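# Four arms lift a cloth off lanterns and lay it flat

## Task

Using four arms mounted in the scene frame (metres, yaw in degrees counter-clockwise from +x): arm1 at x=+0.34 y=+0.74 z=+0.72 facing -90, arm2 at x=-0.34 y=+0.74 z=+0.72 facing -90, arm3 at x=-0.34 y=-0.74 z=+0.72 facing +90, arm4 at x=+0.34 y=-0.74 z=+0.72 facing +90, lift the cloth free of the lanterns that poke up through holes in it, and leave it spread out flat. Each lantern has to remain upright at its current spot. The attempt fails if the cloth's mean height falls by more than about a thumb's length in a single drop while no gripper has hold of it. Finish by opening the grippers and withdrawing the arms; the result must hold with no robot supporting anything.

## Robot and tools

Robots and cameras: four identical i2rt Big YAM arms, arm1 to arm4, each with six revolute joints, a two-finger gripper and a wrist camera (arm1_cam_wrist to arm4_cam_wrist). Two fixed room cameras, cam_high (wide, looking down) and cam_low (narrower, side view), also supply images. Arms 1 and 2 stand on the +y side facing -y; arms 3 and 4 stand on the -y side facing +y. A fully stretched hand reaches roughly 1.0 m from the joint1 axis.

Frame: one shared scene frame, origin on the floor, +z up, metres. The hand point is midway between the fingertips; its z axis runs along the fingers and the fingers close along its y axis. A calibration block (intrinsics K, distortion D, T_world_to_cam, pos_world) lets you project scene points into images; room cameras may be off by a couple of degrees and millimetres, and wrist camera poses inherit joint reading errors.

execute_actions: argument actions is a list holding exactly one action (or empty, which only reports state and pictures). The action is an object keyed by arm name; each arm gets one object "joints" whose keys are joint names and whose values are absolute targets, not offsets. Keys and units: joint1_rad to joint6_rad in radians, gripper_m in metres as fingertip separation. Ranges: joint1_rad -2.879 to 2.879 (rotation about the foot, positive counter-clockwise seen from above, 0 points the arm along its facing); joint2_rad 0 to 3.141 (shoulder, 0 = upper arm pointing back near horizontal, increasing lifts it up then forward); joint3_rad 0 to 3.019 (elbow, 0 folded, increasing opens); joint4_rad -1.692 to 1.57 (hand pitch, positive tips fingers up); joint5_rad -1.57 to 1.57 (hand yaw, positive toward the arm's right); joint6_rad -2.094 to 2.094 (hand roll, positive clockwise viewed from behind); gripper_m 0 to 0.093. You may name only some joints or some arms; unnamed ones may keep pushing toward earlier targets. All named motions start at once but finish at separate times, and joints move at different speeds, so the hand can swing along a curved path. An action lasts at most 15 s. Any unknown key or out-of-range number makes the whole call rejected with nothing moving. Optional cameras: list of camera names or "all" (null or omitted also means all, [] means none). Example: {"actions":[{"arm1":{"joints":{"gripper_m":0.05}},"arm2":{"joints":{"joint1_rad":0.3}}}],"cameras":["cam_high"]}.

wait: seconds from 0 to 10; commands nothing new and returns state and images as an empty action does.

zoom_image: camera name plus region [x0, y0, x1, y1] in pixels of that camera's most recent full image, top-left origin, no bigger than 504 by 504. Wrist images are 616x616, room images 896x504.

read_manual: only returns licence texts; moves nothing.

finished_scene: pass the current scene number; irreversible, and the goal must already be met and stable. Ending a reply without any tool call ends everything.

Reading results: joint_positions gives each arm's current joint values; done tolerances are about ±0.045, ±0.14, ±0.09, ±0.055, ±0.03, ±0.035 rad for joints 1 to 6 and ±0.003 m for the gripper. joint_status tells how each commanded motion ended: reached, off_target (stopped short and may still push), contact_stop or time_out (old target dropped and it holds in place, although a timed-out joint may keep a nearby target and continue pushing), not_followed (an internal self/arm-collision check withheld that arm's joint targets, announced by a "joint command not followed" line and a cause; the gripper part still executes, and withheld targets may be retried on later actions). on_its_own lists what joints are doing without being commanded in this call; "held at" is the target being held, not the position. Sending a joint its reported position relieves a push. Joint torques are raw drive outputs with per-arm offsets and noise, so treat them as rough hints of load. The pictures line names the cameras in the order the images appear. MOTOR HOT appears from 85 °C; at 100 °C an OVER-TEMPERATURE FAULT drops that arm until it cools and keys show limit_stop_at_motor_heat (resend them). Holding loads and pushing against things heat motors, including during your thinking time, when the last command remains in force.

Things to avoid: arms pressing hard against each other (ends the run; the collision check ignores fingers, gripper housings and wrist cameras and may react late; no state line reports arm-to-arm contact); the arm pressing hard into the table or objects, since it does not stop on contact; knocking over a lantern or pushing any rigid object out of the work area; letting the cloth fall with no gripper holding it; very small target changes that may not move a joint; prolonged pushing that overheats motors. Arms do not wait for one another, so a blocked arm does not pause the rest. Fewer seconds of robot motion is better; thinking time does not count toward it.

Each tool is called after "Call:" as a command line: name --argument value for each argument, lists and objects as JSON in quotes; but a table of rows of numbers goes row by row, as --pt "numbers of a row", without its own name.

## Session

Call:
execute_actions --actions '[]'

Scene clock: 0.00 s.
Joint torques (N m, as the arm reports them, + toward a larger angle): no reading
arm1.joint_positions: joint1_rad=+0.007 joint2_rad=+0.443 joint3_rad=+1.460 joint4_rad=-1.541 joint5_rad=+0.006 joint6_rad=+0.003 gripper_m=+0.095
arm1.joint_status: not commanded
arm1.hand: x=+0.3326 y=+0.6169 z=+1.3503 quat_wxyz=(-0.343, -0.624, -0.600, +0.363) (m; scene frame)
arm2.joint_positions: joint1_rad=-0.003 joint2_rad=+0.438 joint3_rad=+1.467 joint4_rad=-1.543 joint5_rad=+0.002 joint6_rad=+0.008 gripper_m=+0.094
arm2.joint_status: not commanded
arm2.hand: x=-0.3327 y=+0.6225 z=+1.3200 quat_wxyz=(-0.361, -0.607, -0.613, +0.354) (m; scene frame)
arm3.joint_positions: joint1_rad=+0.012 joint2_rad=+0.432 joint3_rad=+1.476 joint4_rad=-1.540 joint5_rad=-0.001 joint6_rad=+0.010 gripper_m=+0.095
arm3.joint_status: not commanded
arm3.hand: x=-0.3351 y=-0.6245 z=+1.3797 quat_wxyz=(-0.369, +0.594, -0.621, -0.354) (m; scene frame)
arm4.joint_positions: joint1_rad=-0.001 joint2_rad=+0.451 joint3_rad=+1.461 joint4_rad=-1.519 joint5_rad=-0.013 joint6_rad=+0.017 gripper_m=+0.095
arm4.joint_status: not commanded
arm4.hand: x=+0.3359 y=-0.6092 z=+1.3720 quat_wxyz=(-0.341, +0.614, -0.607, -0.372) (m; scene frame)
pictures: arm1_cam_wrist, arm2_cam_wrist, arm3_cam_wrist, arm4_cam_wrist, cam_high, cam_low
Images, in order (width x height): arm1_cam_wrist 616x616, arm2_cam_wrist 616x616, arm3_cam_wrist 616x616, arm4_cam_wrist 616x616, cam_high 896x504, cam_low 896x504.

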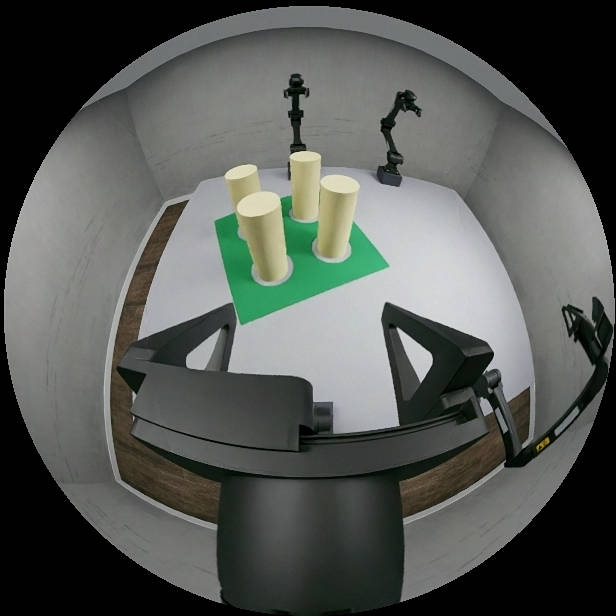

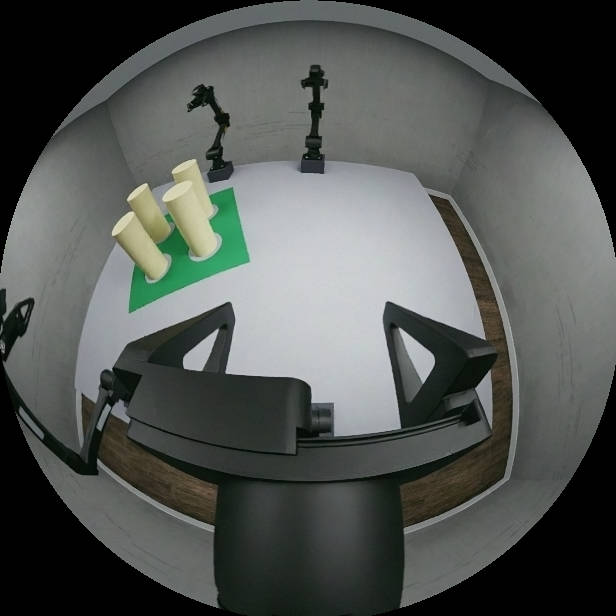

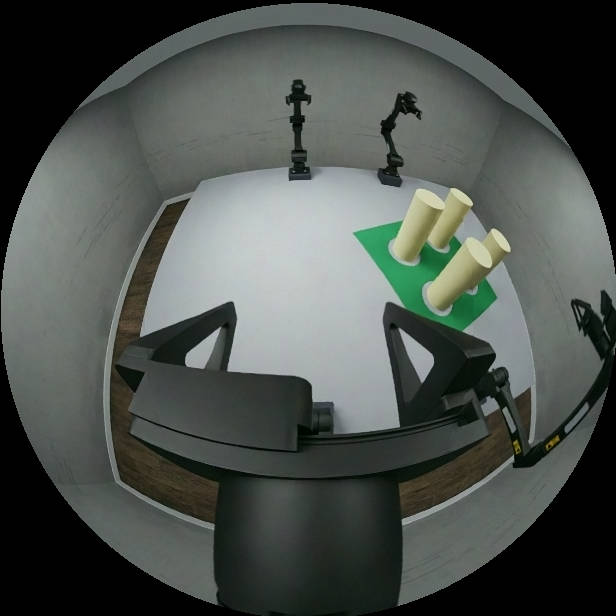

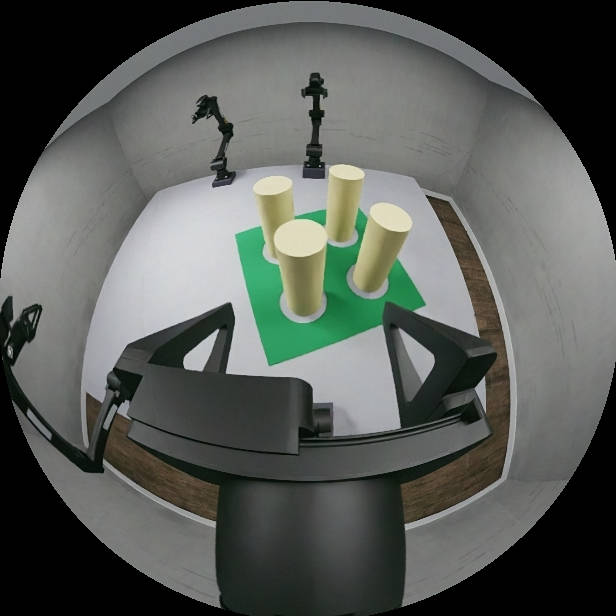

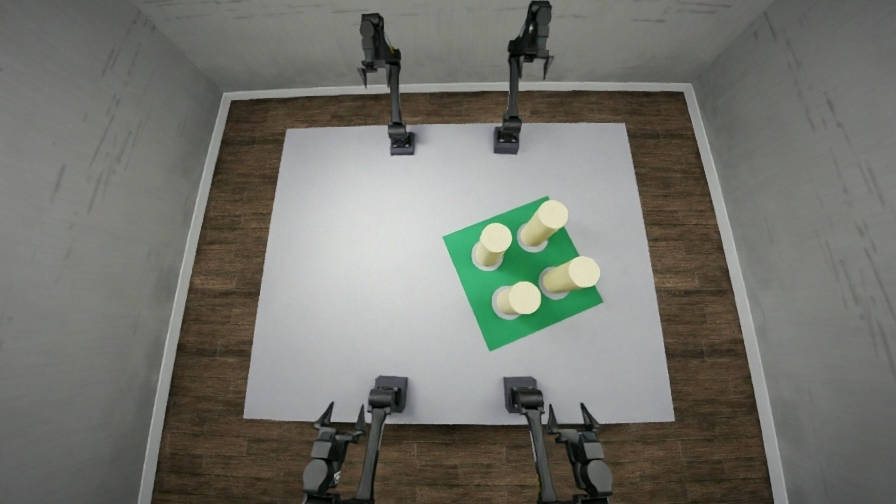

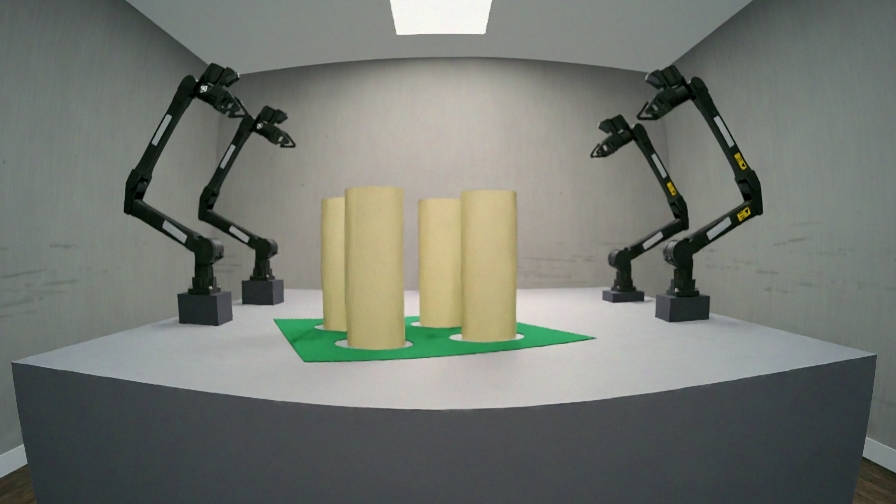

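Call:
execute_actions --actions '[{"arm1":{"joints":{"joint1_rad":0.536,"joint6_rad":0.93,"gripper_m":0.06}},"arm2":{"joints":{"joint1_rad":0.478,"joint6_rad":-0.71,"gripper_m":0.06}},"arm3":{"joints":{"joint1_rad":-1.196,"joint6_rad":-0.8,"gripper_m":0.06}},"arm4":{"joints":{"joint1_rad":-0.826,"joint6_rad":1.13,"gripper_m":0.06,"joint2_rad":1.2}}}]' --cameras '[]'

Call:
execute_actions --actions '[{"arm1":{"joints":{"joint2_rad":1.876,"joint3_rad":1.203,"joint4_rad":-0.898}},"arm2":{"joints":{"joint2_rad":2.309,"joint3_rad":2.022,"joint4_rad":-1.013}},"arm3":{"joints":{"joint2_rad":2.188,"joint3_rad":1.67,"joint4_rad":-1.053}},"arm4":{"joints":{"joint2_rad":2.244,"joint3_rad":1.774,"joint4_rad":-0.93}}}]'

Scene clock: 3.57 s.
Joint torques (N m, as the arm reports them, + toward a larger angle): arm1=[1.32 6.78 6.52 1.82 0.16 0.15] | arm2=[1.54 4.54 8.3  2.07 0.06 0.01] | arm3=[ 0.46  6.77  7.34  1.78 -0.01 -0.12] | arm4=[-1.34 -7.31 10.26  0.59  0.03 -0.01]
arm1.joint_positions: joint1_rad=+0.531 joint2_rad=+0.443 joint3_rad=+1.460 joint4_rad=-1.541 joint5_rad=+0.006 joint6_rad=+0.914 gripper_m=+0.060
arm1.joint_status: all done
arm1.hand: x=+0.3946 y=+0.6304 z=+1.3499 quat_wxyz=(-0.496, -0.729, -0.469, +0.047) (m; scene frame)
arm2.joint_positions: joint1_rad=+0.469 joint2_rad=+0.438 joint3_rad=+1.467 joint4_rad=-1.543 joint5_rad=+0.002 joint6_rad=-0.700 gripper_m=+0.060
arm2.joint_status: all done
arm2.hand: x=-0.2789 y=+0.6361 z=+1.3199 quat_wxyz=(-0.316, -0.163, -0.848, +0.394) (m; scene frame)
arm3.joint_positions: joint1_rad=-1.190 joint2_rad=+0.432 joint3_rad=+1.476 joint4_rad=-1.540 joint5_rad=-0.001 joint6_rad=-0.787 gripper_m=+0.060
arm3.joint_status: all done
arm3.hand: x=-0.2314 y=-0.7022 z=+1.3808 quat_wxyz=(-0.501, +0.455, -0.726, +0.119) (m; scene frame)
arm4.joint_positions: joint1_rad=-0.831 joint2_rad=+1.208 joint3_rad=+1.461 joint4_rad=-1.519 joint5_rad=-0.014 joint6_rad=+1.122 gripper_m=+0.060
arm4.joint_status: all done
arm4.hand: x=+0.6210 y=-0.4623 z=+1.1776 quat_wxyz=(-0.078, -0.172, -0.974, -0.124) (m; scene frame)
pictures: none
No camera images: the call's "cameras" was empty. Leave "cameras" out to get every camera's image.

Scene clock: 5.67 s.
Joint torques (N m, as the arm reports them, + toward a larger angle): arm1=[  1.31 -15.63   6.49   0.85   0.18   0.2 ] | arm2=[  1.77 -24.24  13.26   0.65   0.1   -0.01] | arm3=[  0.25 -23.63   8.27   0.07  -0.03  -0.17] | arm4=[ -1.26 -21.91   9.85   0.54   0.02   0.01]
arm1.joint_positions: joint1_rad=+0.531 joint2_rad=+1.875 joint3_rad=+1.202 joint4_rad=-0.913 joint5_rad=+0.006 joint6_rad=+0.914 gripper_m=+0.060
arm1.joint_status: all done
arm1.hand: x=+0.5656 y=+0.3017 z=+0.7801 quat_wxyz=(+0.010, -0.841, -0.541, +0.005) (m; scene frame)
arm2.joint_positions: joint1_rad=+0.469 joint2_rad=+2.307 joint3_rad=+1.984 joint4_rad=-1.011 joint5_rad=+0.000 joint6_rad=-0.702 gripper_m=+0.060
arm2.joint_status: all done
arm2.hand: x=+0.0164 y=+0.0816 z=+0.7671 quat_wxyz=(-0.074, -0.187, -0.975, +0.093) (m; scene frame)
arm3.joint_positions: joint1_rad=-1.190 joint2_rad=+2.186 joint3_rad=+1.657 joint4_rad=-1.061 joint5_rad=-0.001 joint6_rad=-0.789 gripper_m=+0.060
arm3.joint_status: all done
arm3.hand: x=+0.2530 y=-0.5399 z=+0.7828 quat_wxyz=(+0.006, +0.530, -0.848, +0.001) (m; scene frame)
arm4.joint_positions: joint1_rad=-0.830 joint2_rad=+2.259 joint3_rad=+1.746 joint4_rad=-0.944 joint5_rad=-0.014 joint6_rad=+1.124 gripper_m=+0.060
arm4.joint_status: all done
arm4.hand: x=+0.8178 y=-0.2684 z=+0.7530 quat_wxyz=(-0.023, -0.175, -0.983, -0.047) (m; scene frame)
pictures: arm1_cam_wrist, arm2_cam_wrist, arm3_cam_wrist, arm4_cam_wrist, cam_high, cam_low
camera_calibration (this result's frames):
arm1_cam_wrist: T_world_to_cam=[[-0.910877, 0.412203, 0.0198024, 0.371638], [0.342702, 0.728818, 0.592773, -0.875061], [0.22991, 0.546729, -0.805126, 0.457756], [0, 0, 0, 1]] pos_world=[0.533158, 0.234302, 0.879904]
arm2_cam_wrist: T_world_to_cam=[[-0.388718, -0.910498, 0.141036, -0.0285193], [-0.805519, 0.410149, 0.427689, -0.345], [-0.447256, 0.0526433, -0.892856, 0.814865], [0, 0, 0, 1]] pos_world=[0.0754629, 0.0726375, 0.879132]
arm3_cam_wrist: T_world_to_cam=[[0.898532, -0.438901, -0.00260459, -0.464261], [-0.350191, -0.720474, 0.598568, -0.763753], [-0.264588, -0.53692, -0.801068, 0.527191], [0, 0, 0, 1]] pos_world=[0.289182, -0.47097, 0.878264]
arm4_cam_wrist: T_world_to_cam=[[-0.344281, -0.932607, -0.10823, 0.116313], [-0.796552, 0.229128, 0.559468, 0.299077], [-0.496965, 0.278826, -0.821755, 1.22294], [0, 0, 0, 1]] pos_world=[0.886035, -0.301041, 0.850226]
Images, in order (width x height): arm1_cam_wrist 616x616, arm2_cam_wrist 616x616, arm3_cam_wrist 616x616, arm4_cam_wrist 616x616, cam_high 896x504, cam_low 896x504.

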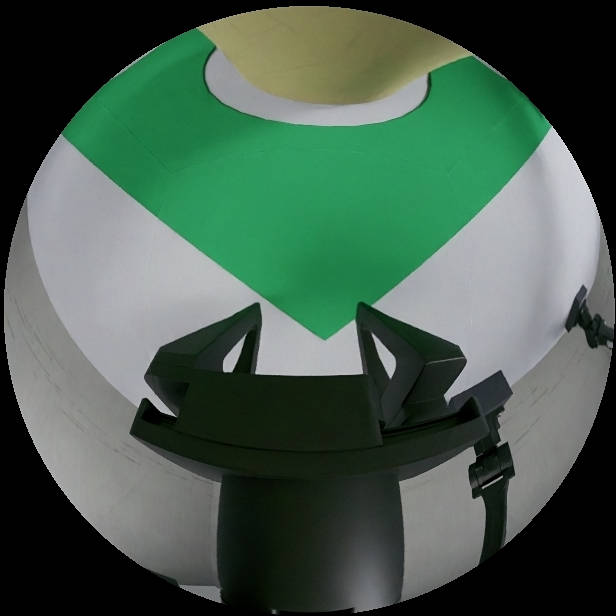

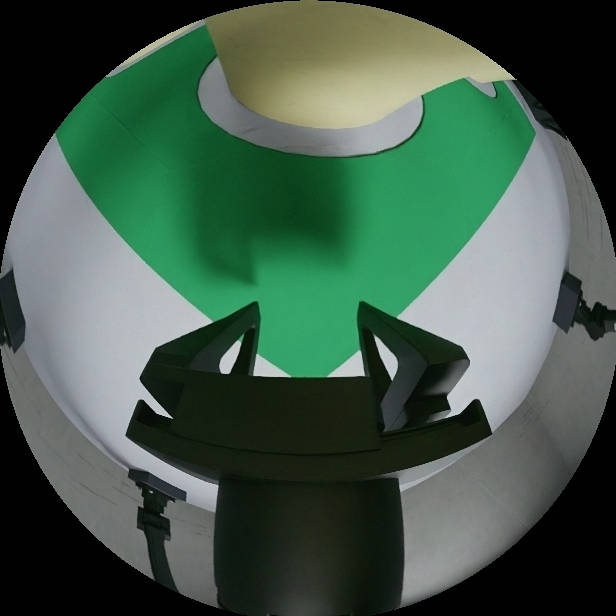

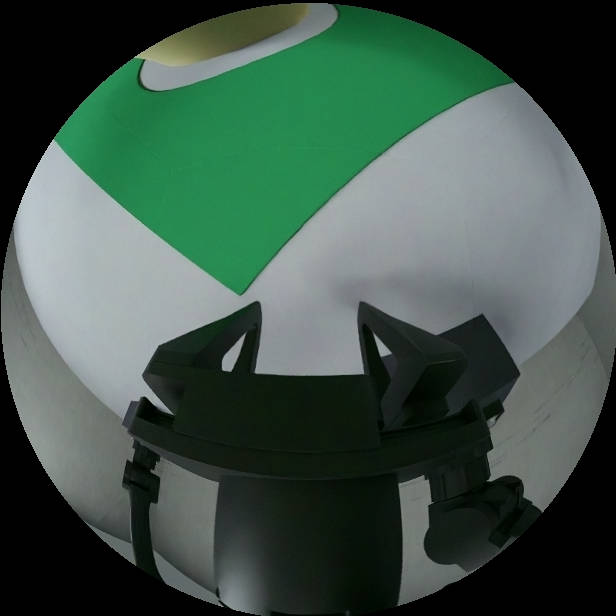

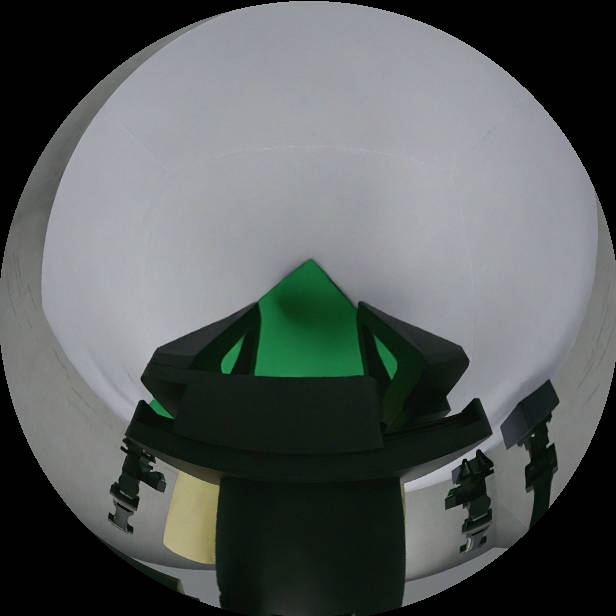

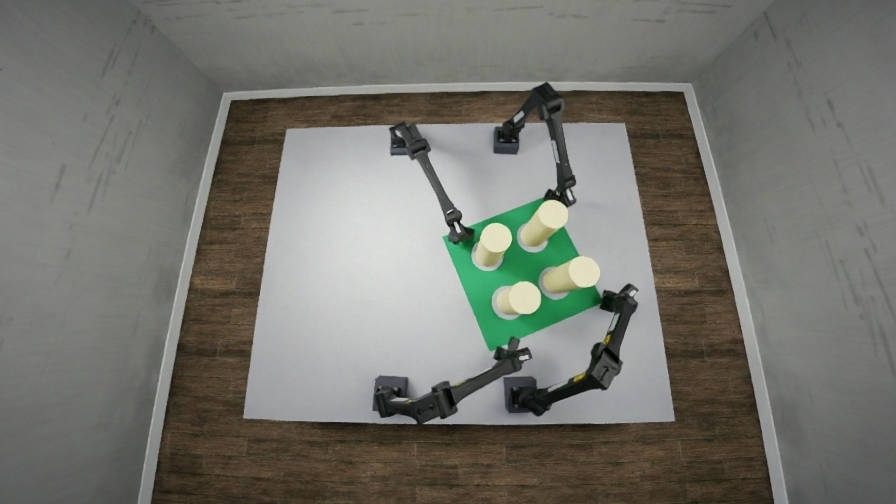

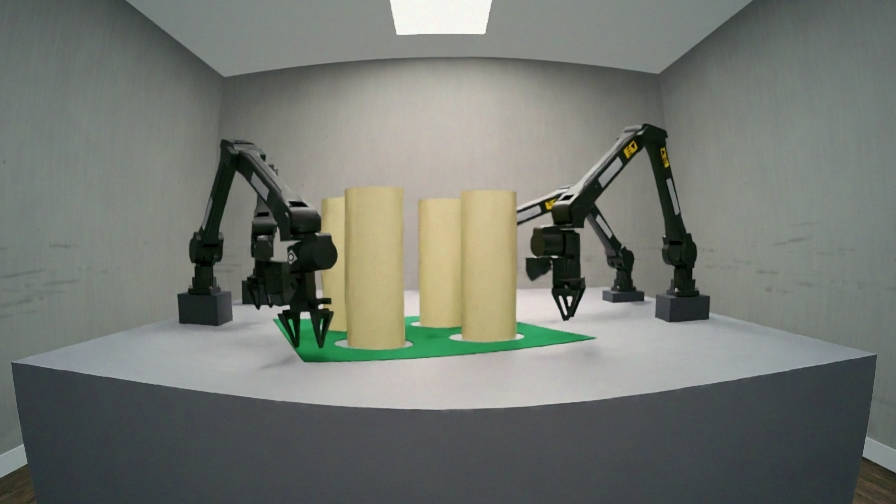

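Call:
execute_actions --actions '[{"arm1":{"joints":{"joint1_rad":0.578,"joint6_rad":0.97,"joint2_rad":1.88,"joint3_rad":1.05,"joint4_rad":-0.741}},"arm2":{"joints":{"joint1_rad":0.403,"joint6_rad":-0.78,"joint2_rad":2.194,"joint3_rad":1.70,"joint4_rad":-0.79}},"arm3":{"joints":{"joint1_rad":-1.10,"joint6_rad":-0.71,"joint2_rad":2.193,"joint3_rad":1.52,"joint4_rad":-0.89}},"arm4":{"joints":{"joint2_rad":2.275,"joint4_rad":-0.90}}}]'

Scene clock: 8.50 s.
Joint torques (N m, as the arm reports them, + toward a larger angle): arm1=[  0.51 -13.79   5.65   0.85   0.19   0.24] | arm2=[  1.44 -21.77  10.11   1.33   0.09   0.  ] | arm3=[  0.23 -21.83   6.43   0.69  -0.11   0.1 ] | arm4=[ -1.25 -19.49   9.89   0.73   0.01   0.01]
arm1.joint_positions: joint1_rad=+0.581 joint2_rad=+1.871 joint3_rad=+1.049 joint4_rad=-0.758 joint5_rad=+0.006 joint6_rad=+0.954 gripper_m=+0.060
arm1.joint_status: all done
arm1.hand: x=+0.5670 y=+0.3472 z=+0.7388 quat_wxyz=(+0.007, -0.838, -0.545, +0.005) (m; scene frame)
arm2.joint_positions: joint1_rad=+0.395 joint2_rad=+2.187 joint3_rad=+1.694 joint4_rad=-0.801 joint5_rad=+0.000 joint6_rad=-0.771 gripper_m=+0.060
arm2.joint_status: all done
arm2.hand: x=-0.0520 y=+0.1002 z=+0.7449 quat_wxyz=(-0.078, -0.188, -0.972, +0.114) (m; scene frame)
arm3.joint_positions: joint1_rad=-1.094 joint2_rad=+2.182 joint3_rad=+1.526 joint4_rad=-0.909 joint5_rad=+0.002 joint6_rad=-0.723 gripper_m=+0.060
arm3.joint_status: all done
arm3.hand: x=+0.2115 y=-0.4939 z=+0.7432 quat_wxyz=(-0.006, +0.543, -0.840, +0.004) (m; scene frame)
arm4.joint_positions: joint1_rad=-0.830 joint2_rad=+2.259 joint3_rad=+1.746 joint4_rad=-0.919 joint5_rad=-0.014 joint6_rad=+1.124 gripper_m=+0.060
arm4.joint_status: all done
arm4.hand: x=+0.8221 y=-0.2642 z=+0.7537 quat_wxyz=(-0.030, -0.175, -0.982, -0.057) (m; scene frame)
pictures: arm1_cam_wrist, arm2_cam_wrist, arm3_cam_wrist, arm4_cam_wrist, cam_high, cam_low
camera_calibration (this result's frames):
arm1_cam_wrist: T_world_to_cam=[[-0.915125, 0.402855, 0.0159325, 0.363554], [0.33387, 0.735083, 0.590071, -0.879389], [0.226001, 0.545308, -0.807194, 0.403517], [0, 0, 0, 1]] pos_world=[0.535103, 0.279924, 0.838826]
arm2_cam_wrist: T_world_to_cam=[[-0.395134, -0.900831, 0.179922, -0.0653486], [-0.803178, 0.433844, 0.408271, -0.385984], [-0.445842, 0.0168124, -0.894954, 0.768682], [0, 0, 0, 1]] pos_world=[0.00687507, 0.0956653, 0.857279]
arm3_cam_wrist: T_world_to_cam=[[0.911544, -0.410874, 0.0164418, -0.409989], [-0.34184, -0.734954, 0.585652, -0.720717], [-0.228545, -0.539468, -0.810396, 0.507163], [0, 0, 0, 1]] pos_world=[0.243263, -0.42455, 0.839833]
arm4_cam_wrist: T_world_to_cam=[[-0.342266, -0.930506, -0.130428, 0.137445], [-0.806388, 0.219648, 0.549083, 0.314594], [-0.482277, 0.293108, -0.825528, 1.21904], [0, 0, 0, 1]] pos_world=[0.888644, -0.298517, 0.851541]
Images, in order (width x height): arm1_cam_wrist 616x616, arm2_cam_wrist 616x616, arm3_cam_wrist 616x616, arm4_cam_wrist 616x616, cam_high 896x504, cam_low 896x504.

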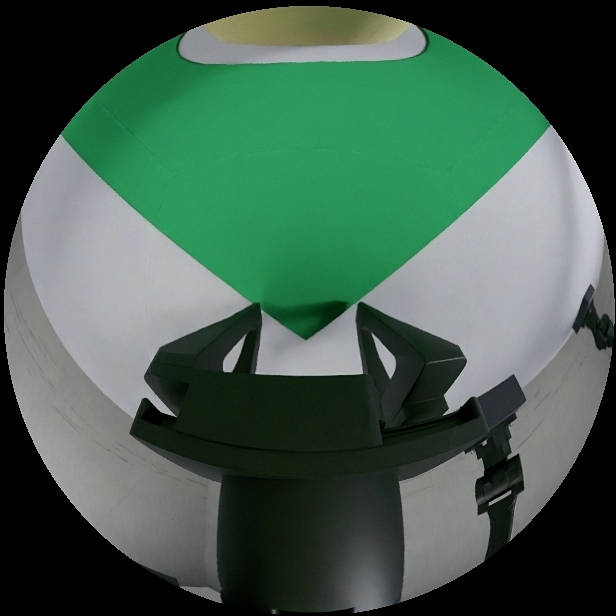

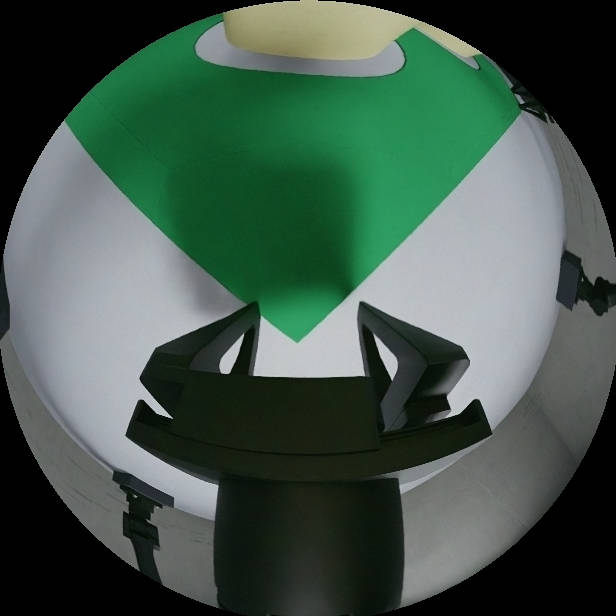

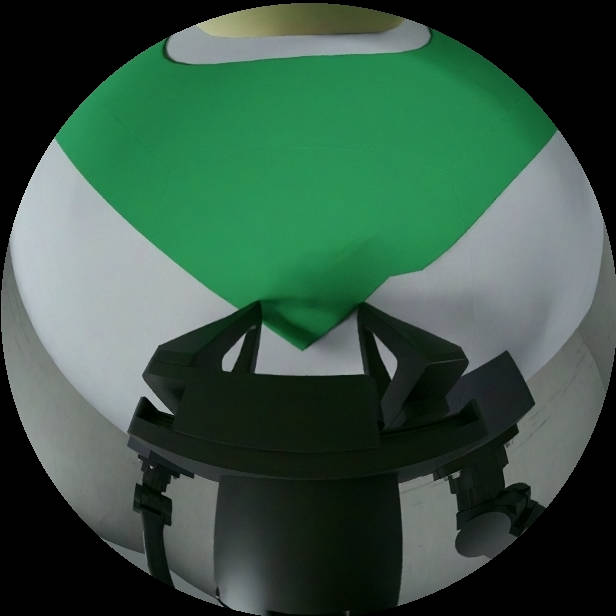

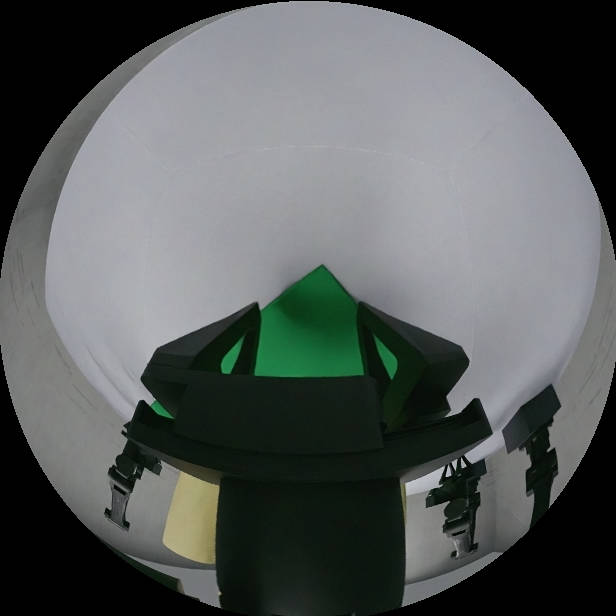

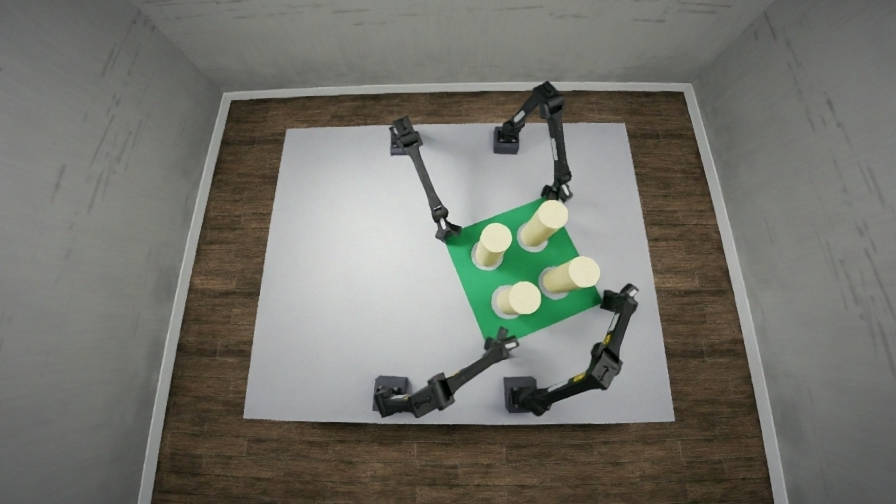

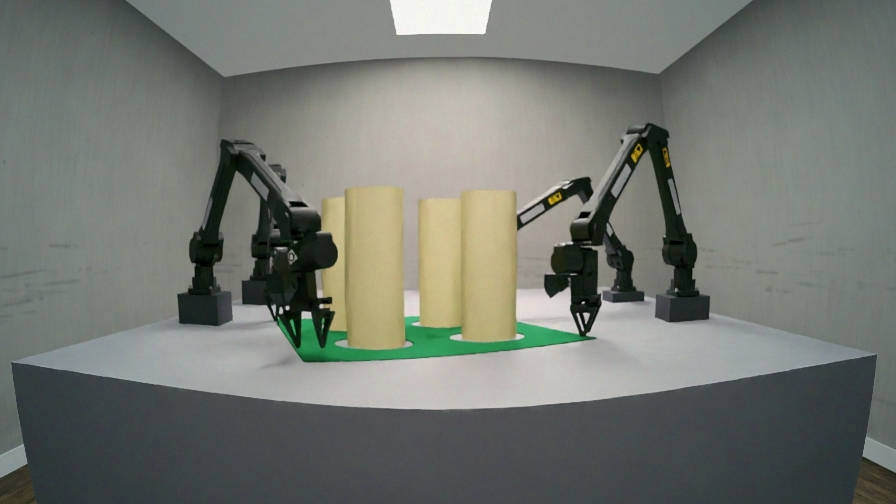

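Call:
execute_actions --actions '[{"arm1":{"joints":{"joint2_rad":1.91}},"arm2":{"joints":{"joint2_rad":2.225}},"arm3":{"joints":{"joint2_rad":2.22}},"arm4":{"joints":{"joint2_rad":2.31}}}]' --cameras '[]'

Call:
execute_actions --actions '[{"arm1":{"joints":{"gripper_m":0}},"arm2":{"joints":{"gripper_m":0}},"arm3":{"joints":{"gripper_m":0}},"arm4":{"joints":{"gripper_m":0}}}]'

Scene clock: 9.60 s.
Joint torques (N m, as the arm reports them, + toward a larger angle): arm1=[  0.43 -12.29   5.43   0.85   0.17   0.22] | arm2=[  1.33 -19.82   9.98   1.33   0.09  -0.01] | arm3=[  0.16 -19.16   6.31   0.71  -0.11   0.09] | arm4=[ -1.25 -19.95   9.65   0.54   0.01   0.01]
arm1.joint_positions: joint1_rad=+0.581 joint2_rad=+1.888 joint3_rad=+1.049 joint4_rad=-0.757 joint5_rad=+0.006 joint6_rad=+0.954 gripper_m=+0.060
arm1.joint_status: all done
arm1.hand: x=+0.5655 y=+0.3497 z=+0.7315 quat_wxyz=(+0.015, -0.838, -0.545, +0.005) (m; scene frame)
arm2.joint_positions: joint1_rad=+0.395 joint2_rad=+2.189 joint3_rad=+1.694 joint4_rad=-0.801 joint5_rad=+0.000 joint6_rad=-0.771 gripper_m=+0.060
arm2.joint_status: all done
arm2.hand: x=-0.0521 y=+0.1004 z=+0.7434 quat_wxyz=(-0.078, -0.188, -0.972, +0.114) (m; scene frame)
arm3.joint_positions: joint1_rad=-1.094 joint2_rad=+2.182 joint3_rad=+1.526 joint4_rad=-0.909 joint5_rad=+0.002 joint6_rad=-0.723 gripper_m=+0.060
arm3.joint_status: all done
arm3.hand: x=+0.2115 y=-0.4939 z=+0.7432 quat_wxyz=(-0.006, +0.543, -0.840, +0.004) (m; scene frame)
arm4.joint_positions: joint1_rad=-0.830 joint2_rad=+2.299 joint3_rad=+1.746 joint4_rad=-0.915 joint5_rad=-0.014 joint6_rad=+1.124 gripper_m=+0.060
arm4.joint_status: all done
arm4.hand: x=+0.8172 y=-0.2688 z=+0.7280 quat_wxyz=(-0.020, -0.176, -0.983, -0.043) (m; scene frame)
pictures: none
No camera images: the call's "cameras" was empty. Leave "cameras" out to get every camera's image.

Scene clock: 10.23 s.
Joint torques (N m, as the arm reports them, + toward a larger angle): arm1=[  0.4  -12.34   5.53   0.66   0.19   0.2 ] | arm2=[  1.29 -20.34  10.01   1.03   0.08  -0.01] | arm3=[  0.11 -19.32   6.36   0.57   0.03   0.06] | arm4=[ -1.47 -19.99   9.62   0.48   0.02   0.  ]
arm1.joint_positions: joint1_rad=+0.581 joint2_rad=+1.888 joint3_rad=+1.049 joint4_rad=-0.752 joint5_rad=+0.006 joint6_rad=+0.955 gripper_m=+0.001
arm1.joint_status: all done
arm1.hand: x=+0.5660 y=+0.3488 z=+0.7315 quat_wxyz=(+0.013, -0.838, -0.545, +0.005) (m; scene frame)
arm2.joint_positions: joint1_rad=+0.396 joint2_rad=+2.193 joint3_rad=+1.694 joint4_rad=-0.793 joint5_rad=+0.001 joint6_rad=-0.771 gripper_m=+0.001
arm2.joint_status: all done
arm2.hand: x=-0.0515 y=+0.0994 z=+0.7413 quat_wxyz=(-0.078, -0.188, -0.972, +0.115) (m; scene frame)
arm3.joint_positions: joint1_rad=-1.094 joint2_rad=+2.182 joint3_rad=+1.526 joint4_rad=-0.907 joint5_rad=-0.003 joint6_rad=-0.722 gripper_m=+0.003
arm3.joint_status: gripper_m off_target (ended at +0.003, target +0.000)
arm3.hand: x=+0.2118 y=-0.4930 z=+0.7432 quat_wxyz=(-0.008, +0.543, -0.840, +0.003) (m; scene frame)
arm4.joint_positions: joint1_rad=-0.829 joint2_rad=+2.299 joint3_rad=+1.747 joint4_rad=-0.912 joint5_rad=-0.014 joint6_rad=+1.124 gripper_m=+0.002
arm4.joint_status: all done
arm4.hand: x=+0.8174 y=-0.2679 z=+0.7282 quat_wxyz=(-0.020, -0.175, -0.983, -0.044) (m; scene frame)
pictures: arm1_cam_wrist, arm2_cam_wrist, arm3_cam_wrist, arm4_cam_wrist, cam_high, cam_low
camera_calibration (this result's frames):
arm1_cam_wrist: T_world_to_cam=[[-0.914829, 0.403052, 0.0252547, 0.35507], [0.337664, 0.729114, 0.595295, -0.879812], [0.221521, 0.553121, -0.80311, 0.393812], [0, 0, 0, 1]] pos_world=[0.534671, 0.280546, 0.831055]
arm2_cam_wrist: T_world_to_cam=[[-0.394585, -0.900801, 0.181276, -0.0661306], [-0.803534, 0.43397, 0.407434, -0.383158], [-0.445685, 0.0151056, -0.895062, 0.765948], [0, 0, 0, 1]] pos_world=[0.00739743, 0.0951386, 0.853671]
arm3_cam_wrist: T_world_to_cam=[[0.911093, -0.411927, 0.0150481, -0.40927], [-0.343037, -0.737471, 0.581774, -0.718042], [-0.228551, -0.535212, -0.813211, 0.511928], [0, 0, 0, 1]] pos_world=[0.243569, -0.424135, 0.840203]
arm4_cam_wrist: T_world_to_cam=[[-0.344442, -0.933278, -0.101745, 0.109186], [-0.793713, 0.231612, 0.562473, 0.308691], [-0.501378, 0.274496, -0.820532, 1.20377], [0, 0, 0, 1]] pos_world=[0.886164, -0.300026, 0.825211]
Images, in order (width x height): arm1_cam_wrist 616x616, arm2_cam_wrist 616x616, arm3_cam_wrist 616x616, arm4_cam_wrist 616x616, cam_high 896x504, cam_low 896x504.

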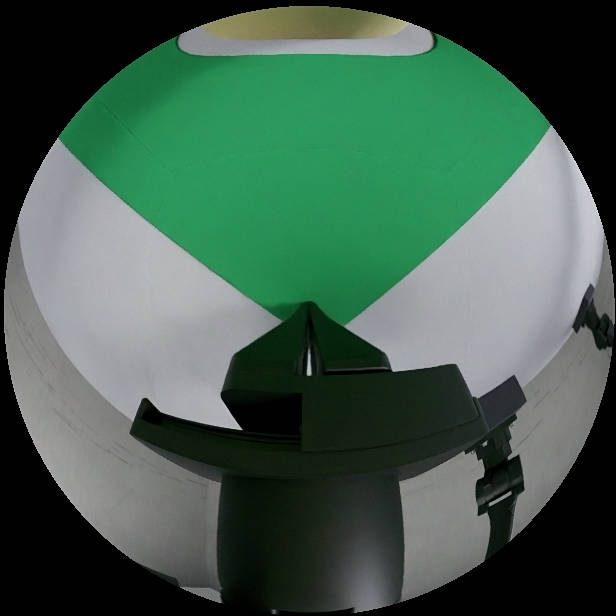

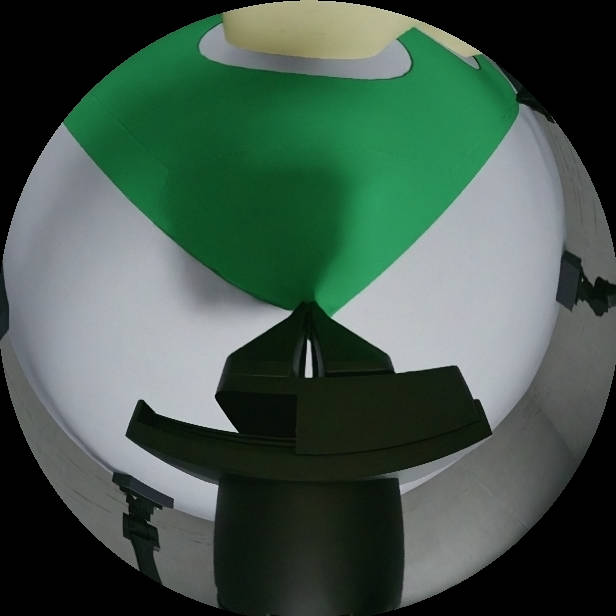

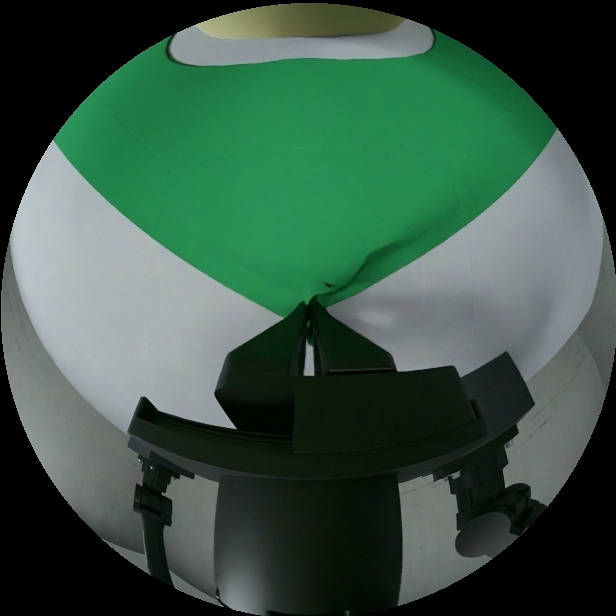

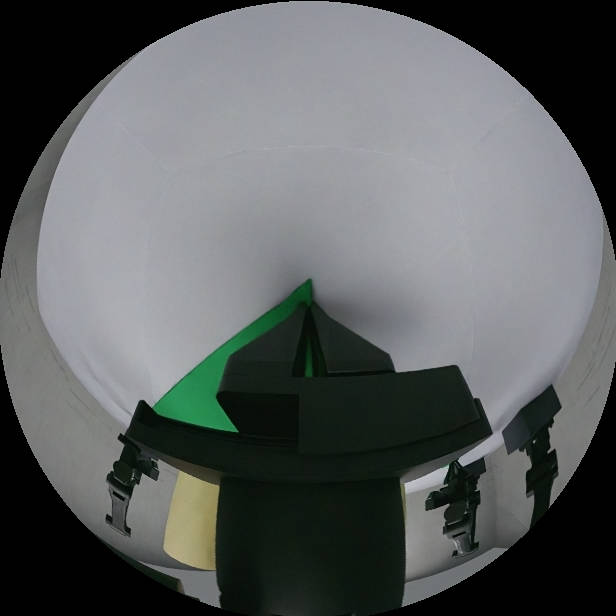

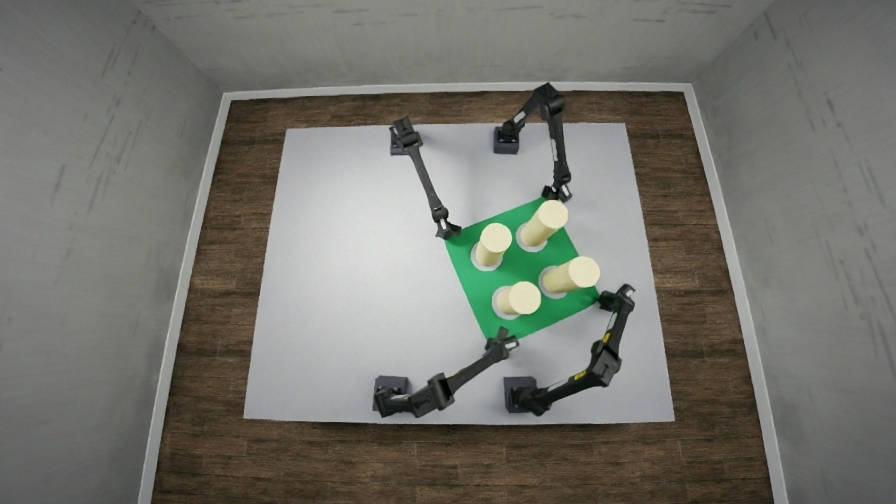

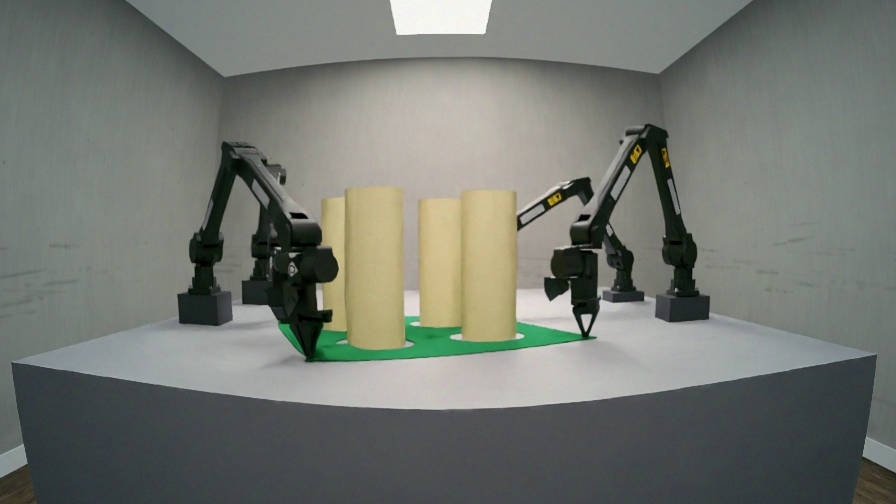

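Call:
execute_actions --actions '[{"arm1":{"joints":{"gripper_m":0.085,"joint2_rad":1.88}},"arm2":{"joints":{"gripper_m":0.085}}}]' --cameras '[]'

Call:
execute_actions --actions '[{"arm1":{"joints":{"joint2_rad":1.95,"joint4_rad":-0.69}},"arm2":{"joints":{"joint2_rad":2.25,"joint4_rad":-0.76}}}]' --cameras '[]'

Call:
execute_actions --actions '[{"arm1":{"joints":{"gripper_m":0}},"arm2":{"joints":{"gripper_m":0}}}]' --cameras '["arm1_cam_wrist","arm2_cam_wrist"]'

Scene clock: 11.37 s.
Joint torques (N m, as the arm reports them, + toward a larger angle): arm1=[  0.56 -14.36   5.62   0.72   0.2    0.2 ] | arm2=[  1.55 -19.72   9.57   0.61  -0.1    0.03] | arm3=[  0.14 -19.51   6.35   0.6    0.03   0.07] | arm4=[ -1.37 -20.02   9.62   0.48   0.02   0.  ]
arm1.joint_positions: joint1_rad=+0.581 joint2_rad=+1.884 joint3_rad=+1.049 joint4_rad=-0.752 joint5_rad=+0.006 joint6_rad=+0.955 gripper_m=+0.085
arm1.joint_status: all done
arm1.hand: x=+0.5665 y=+0.3481 z=+0.7335 quat_wxyz=(+0.010, -0.838, -0.545, +0.005) (m; scene frame)
arm2.joint_positions: joint1_rad=+0.395 joint2_rad=+2.190 joint3_rad=+1.698 joint4_rad=-0.785 joint5_rad=+0.006 joint6_rad=-0.774 gripper_m=+0.085
arm2.joint_status: all done
arm2.hand: x=-0.0507 y=+0.0947 z=+0.7460 quat_wxyz=(-0.081, -0.187, -0.971, +0.124) (m; scene frame)
arm3.joint_positions: joint1_rad=-1.094 joint2_rad=+2.182 joint3_rad=+1.526 joint4_rad=-0.907 joint5_rad=-0.003 joint6_rad=-0.722 gripper_m=+0.003
arm3.joint_status: not commanded
arm3.hand: x=+0.2118 y=-0.4930 z=+0.7432 quat_wxyz=(-0.008, +0.543, -0.840, +0.003) (m; scene frame)
arm4.joint_positions: joint1_rad=-0.829 joint2_rad=+2.299 joint3_rad=+1.747 joint4_rad=-0.912 joint5_rad=-0.014 joint6_rad=+1.124 gripper_m=+0.002
arm4.joint_status: not commanded
arm4.hand: x=+0.8174 y=-0.2679 z=+0.7282 quat_wxyz=(-0.020, -0.175, -0.983, -0.044) (m; scene frame)
pictures: none
No camera images: the call's "cameras" was empty. Leave "cameras" out to get every camera's image.

Scene clock: 11.97 s.
Joint torques (N m, as the arm reports them, + toward a larger angle): arm1=[  0.87 -10.19   5.52   1.45   0.12   0.21] | arm2=[  1.36 -18.     9.61   1.94  -0.09   0.08] | arm3=[  0.09 -19.27   6.32   0.62   0.02   0.08] | arm4=[ -1.35 -19.98   9.62   0.47   0.02   0.  ]
arm1.joint_positions: joint1_rad=+0.581 joint2_rad=+1.897 joint3_rad=+1.049 joint4_rad=-0.718 joint5_rad=+0.007 joint6_rad=+0.958 gripper_m=+0.085
arm1.joint_status: all done
arm1.hand: x=+0.5692 y=+0.3430 z=+0.7274 quat_wxyz=(+0.000, -0.839, -0.544, +0.006) (m; scene frame)
arm2.joint_positions: joint1_rad=+0.395 joint2_rad=+2.190 joint3_rad=+1.698 joint4_rad=-0.784 joint5_rad=+0.005 joint6_rad=-0.776 gripper_m=+0.085
arm2.joint_status: all done
arm2.hand: x=-0.0506 y=+0.0946 z=+0.7455 quat_wxyz=(-0.081, -0.186, -0.971, +0.124) (m; scene frame)
arm3.joint_positions: joint1_rad=-1.094 joint2_rad=+2.182 joint3_rad=+1.526 joint4_rad=-0.907 joint5_rad=-0.003 joint6_rad=-0.722 gripper_m=+0.003
arm3.joint_status: not commanded
arm3.hand: x=+0.2118 y=-0.4930 z=+0.7432 quat_wxyz=(-0.008, +0.543, -0.840, +0.003) (m; scene frame)
arm4.joint_positions: joint1_rad=-0.829 joint2_rad=+2.299 joint3_rad=+1.747 joint4_rad=-0.912 joint5_rad=-0.014 joint6_rad=+1.124 gripper_m=+0.002
arm4.joint_status: not commanded
arm4.hand: x=+0.8174 y=-0.2679 z=+0.7282 quat_wxyz=(-0.020, -0.175, -0.983, -0.044) (m; scene frame)
pictures: none
No camera images: the call's "cameras" was empty. Leave "cameras" out to get every camera's image.

Scene clock: 12.67 s.
Joint torques (N m, as the arm reports them, + toward a larger angle): arm1=[  0.67 -10.01   5.47   1.44   0.02   0.18] | arm2=[  0.48 -19.4    9.57   1.27   0.14   0.05] | arm3=[  0.07 -19.24   6.36   0.57   0.03   0.09] | arm4=[ -1.35 -19.99   9.6    0.48   0.02   0.  ]
arm1.joint_positions: joint1_rad=+0.578 joint2_rad=+1.897 joint3_rad=+1.049 joint4_rad=-0.717 joint5_rad=+0.010 joint6_rad=+0.958 gripper_m=+0.003
arm1.joint_status: all done
arm1.hand: x=+0.5678 y=+0.3418 z=+0.7274 quat_wxyz=(+0.000, -0.840, -0.542, +0.007) (m; scene frame)
arm2.joint_positions: joint1_rad=+0.402 joint2_rad=+2.203 joint3_rad=+1.698 joint4_rad=-0.769 joint5_rad=-0.001 joint6_rad=-0.777 gripper_m=+0.002
arm2.joint_status: all done
arm2.hand: x=-0.0447 y=+0.0955 z=+0.7380 quat_wxyz=(-0.085, -0.182, -0.972, +0.122) (m; scene frame)
arm3.joint_positions: joint1_rad=-1.094 joint2_rad=+2.182 joint3_rad=+1.526 joint4_rad=-0.907 joint5_rad=-0.003 joint6_rad=-0.722 gripper_m=+0.003
arm3.joint_status: not commanded
arm3.hand: x=+0.2118 y=-0.4930 z=+0.7432 quat_wxyz=(-0.008, +0.543, -0.840, +0.003) (m; scene frame)
arm4.joint_positions: joint1_rad=-0.829 joint2_rad=+2.299 joint3_rad=+1.747 joint4_rad=-0.912 joint5_rad=-0.014 joint6_rad=+1.124 gripper_m=+0.002
arm4.joint_status: not commanded
arm4.hand: x=+0.8174 y=-0.2679 z=+0.7282 quat_wxyz=(-0.020, -0.175, -0.983, -0.044) (m; scene frame)
pictures: arm1_cam_wrist, arm2_cam_wrist
camera_calibration (this result's frames):
arm1_cam_wrist: T_world_to_cam=[[-0.912267, 0.409552, 0.00596972, 0.369958], [0.336624, 0.741358, 0.580579, -0.86575], [0.233352, 0.531653, -0.814182, 0.4027], [0, 0, 0, 1]] pos_world=[0.534962, 0.276217, 0.828299]
arm2_cam_wrist: T_world_to_cam=[[-0.385127, -0.902234, 0.194038, -0.0752382], [-0.812047, 0.431203, 0.393248, -0.36429], [-0.438472, -0.00611753, -0.898724, 0.771147], [0, 0, 0, 1]] pos_world=[0.0133297, 0.0939179, 0.850904]
Images, in order (width x height): arm1_cam_wrist 616x616, arm2_cam_wrist 616x616.

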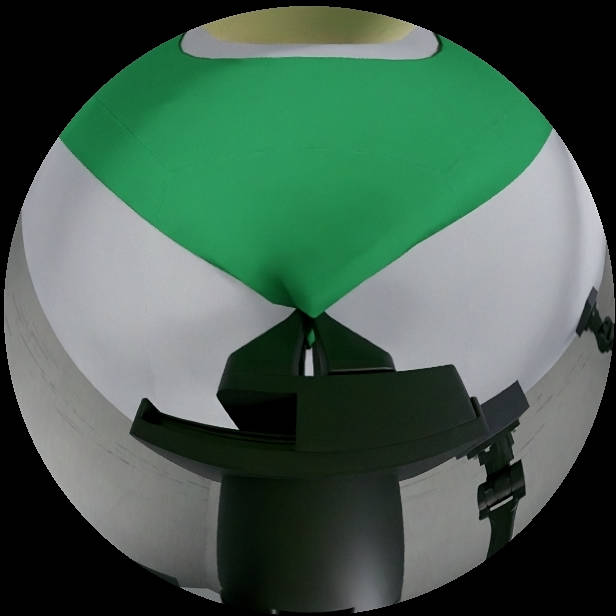

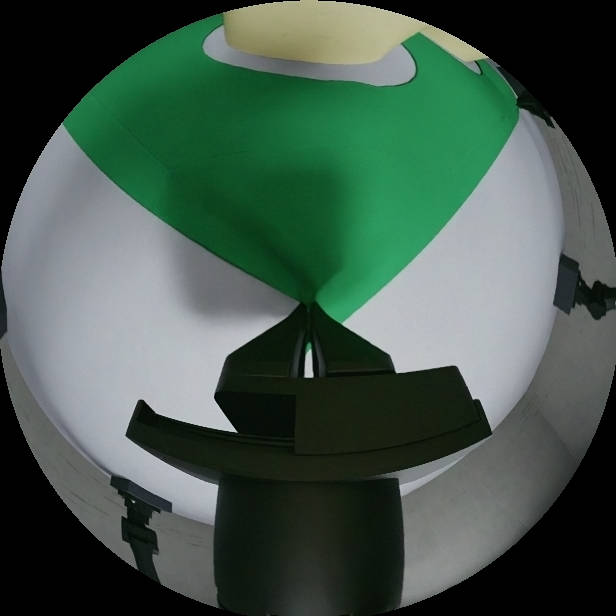

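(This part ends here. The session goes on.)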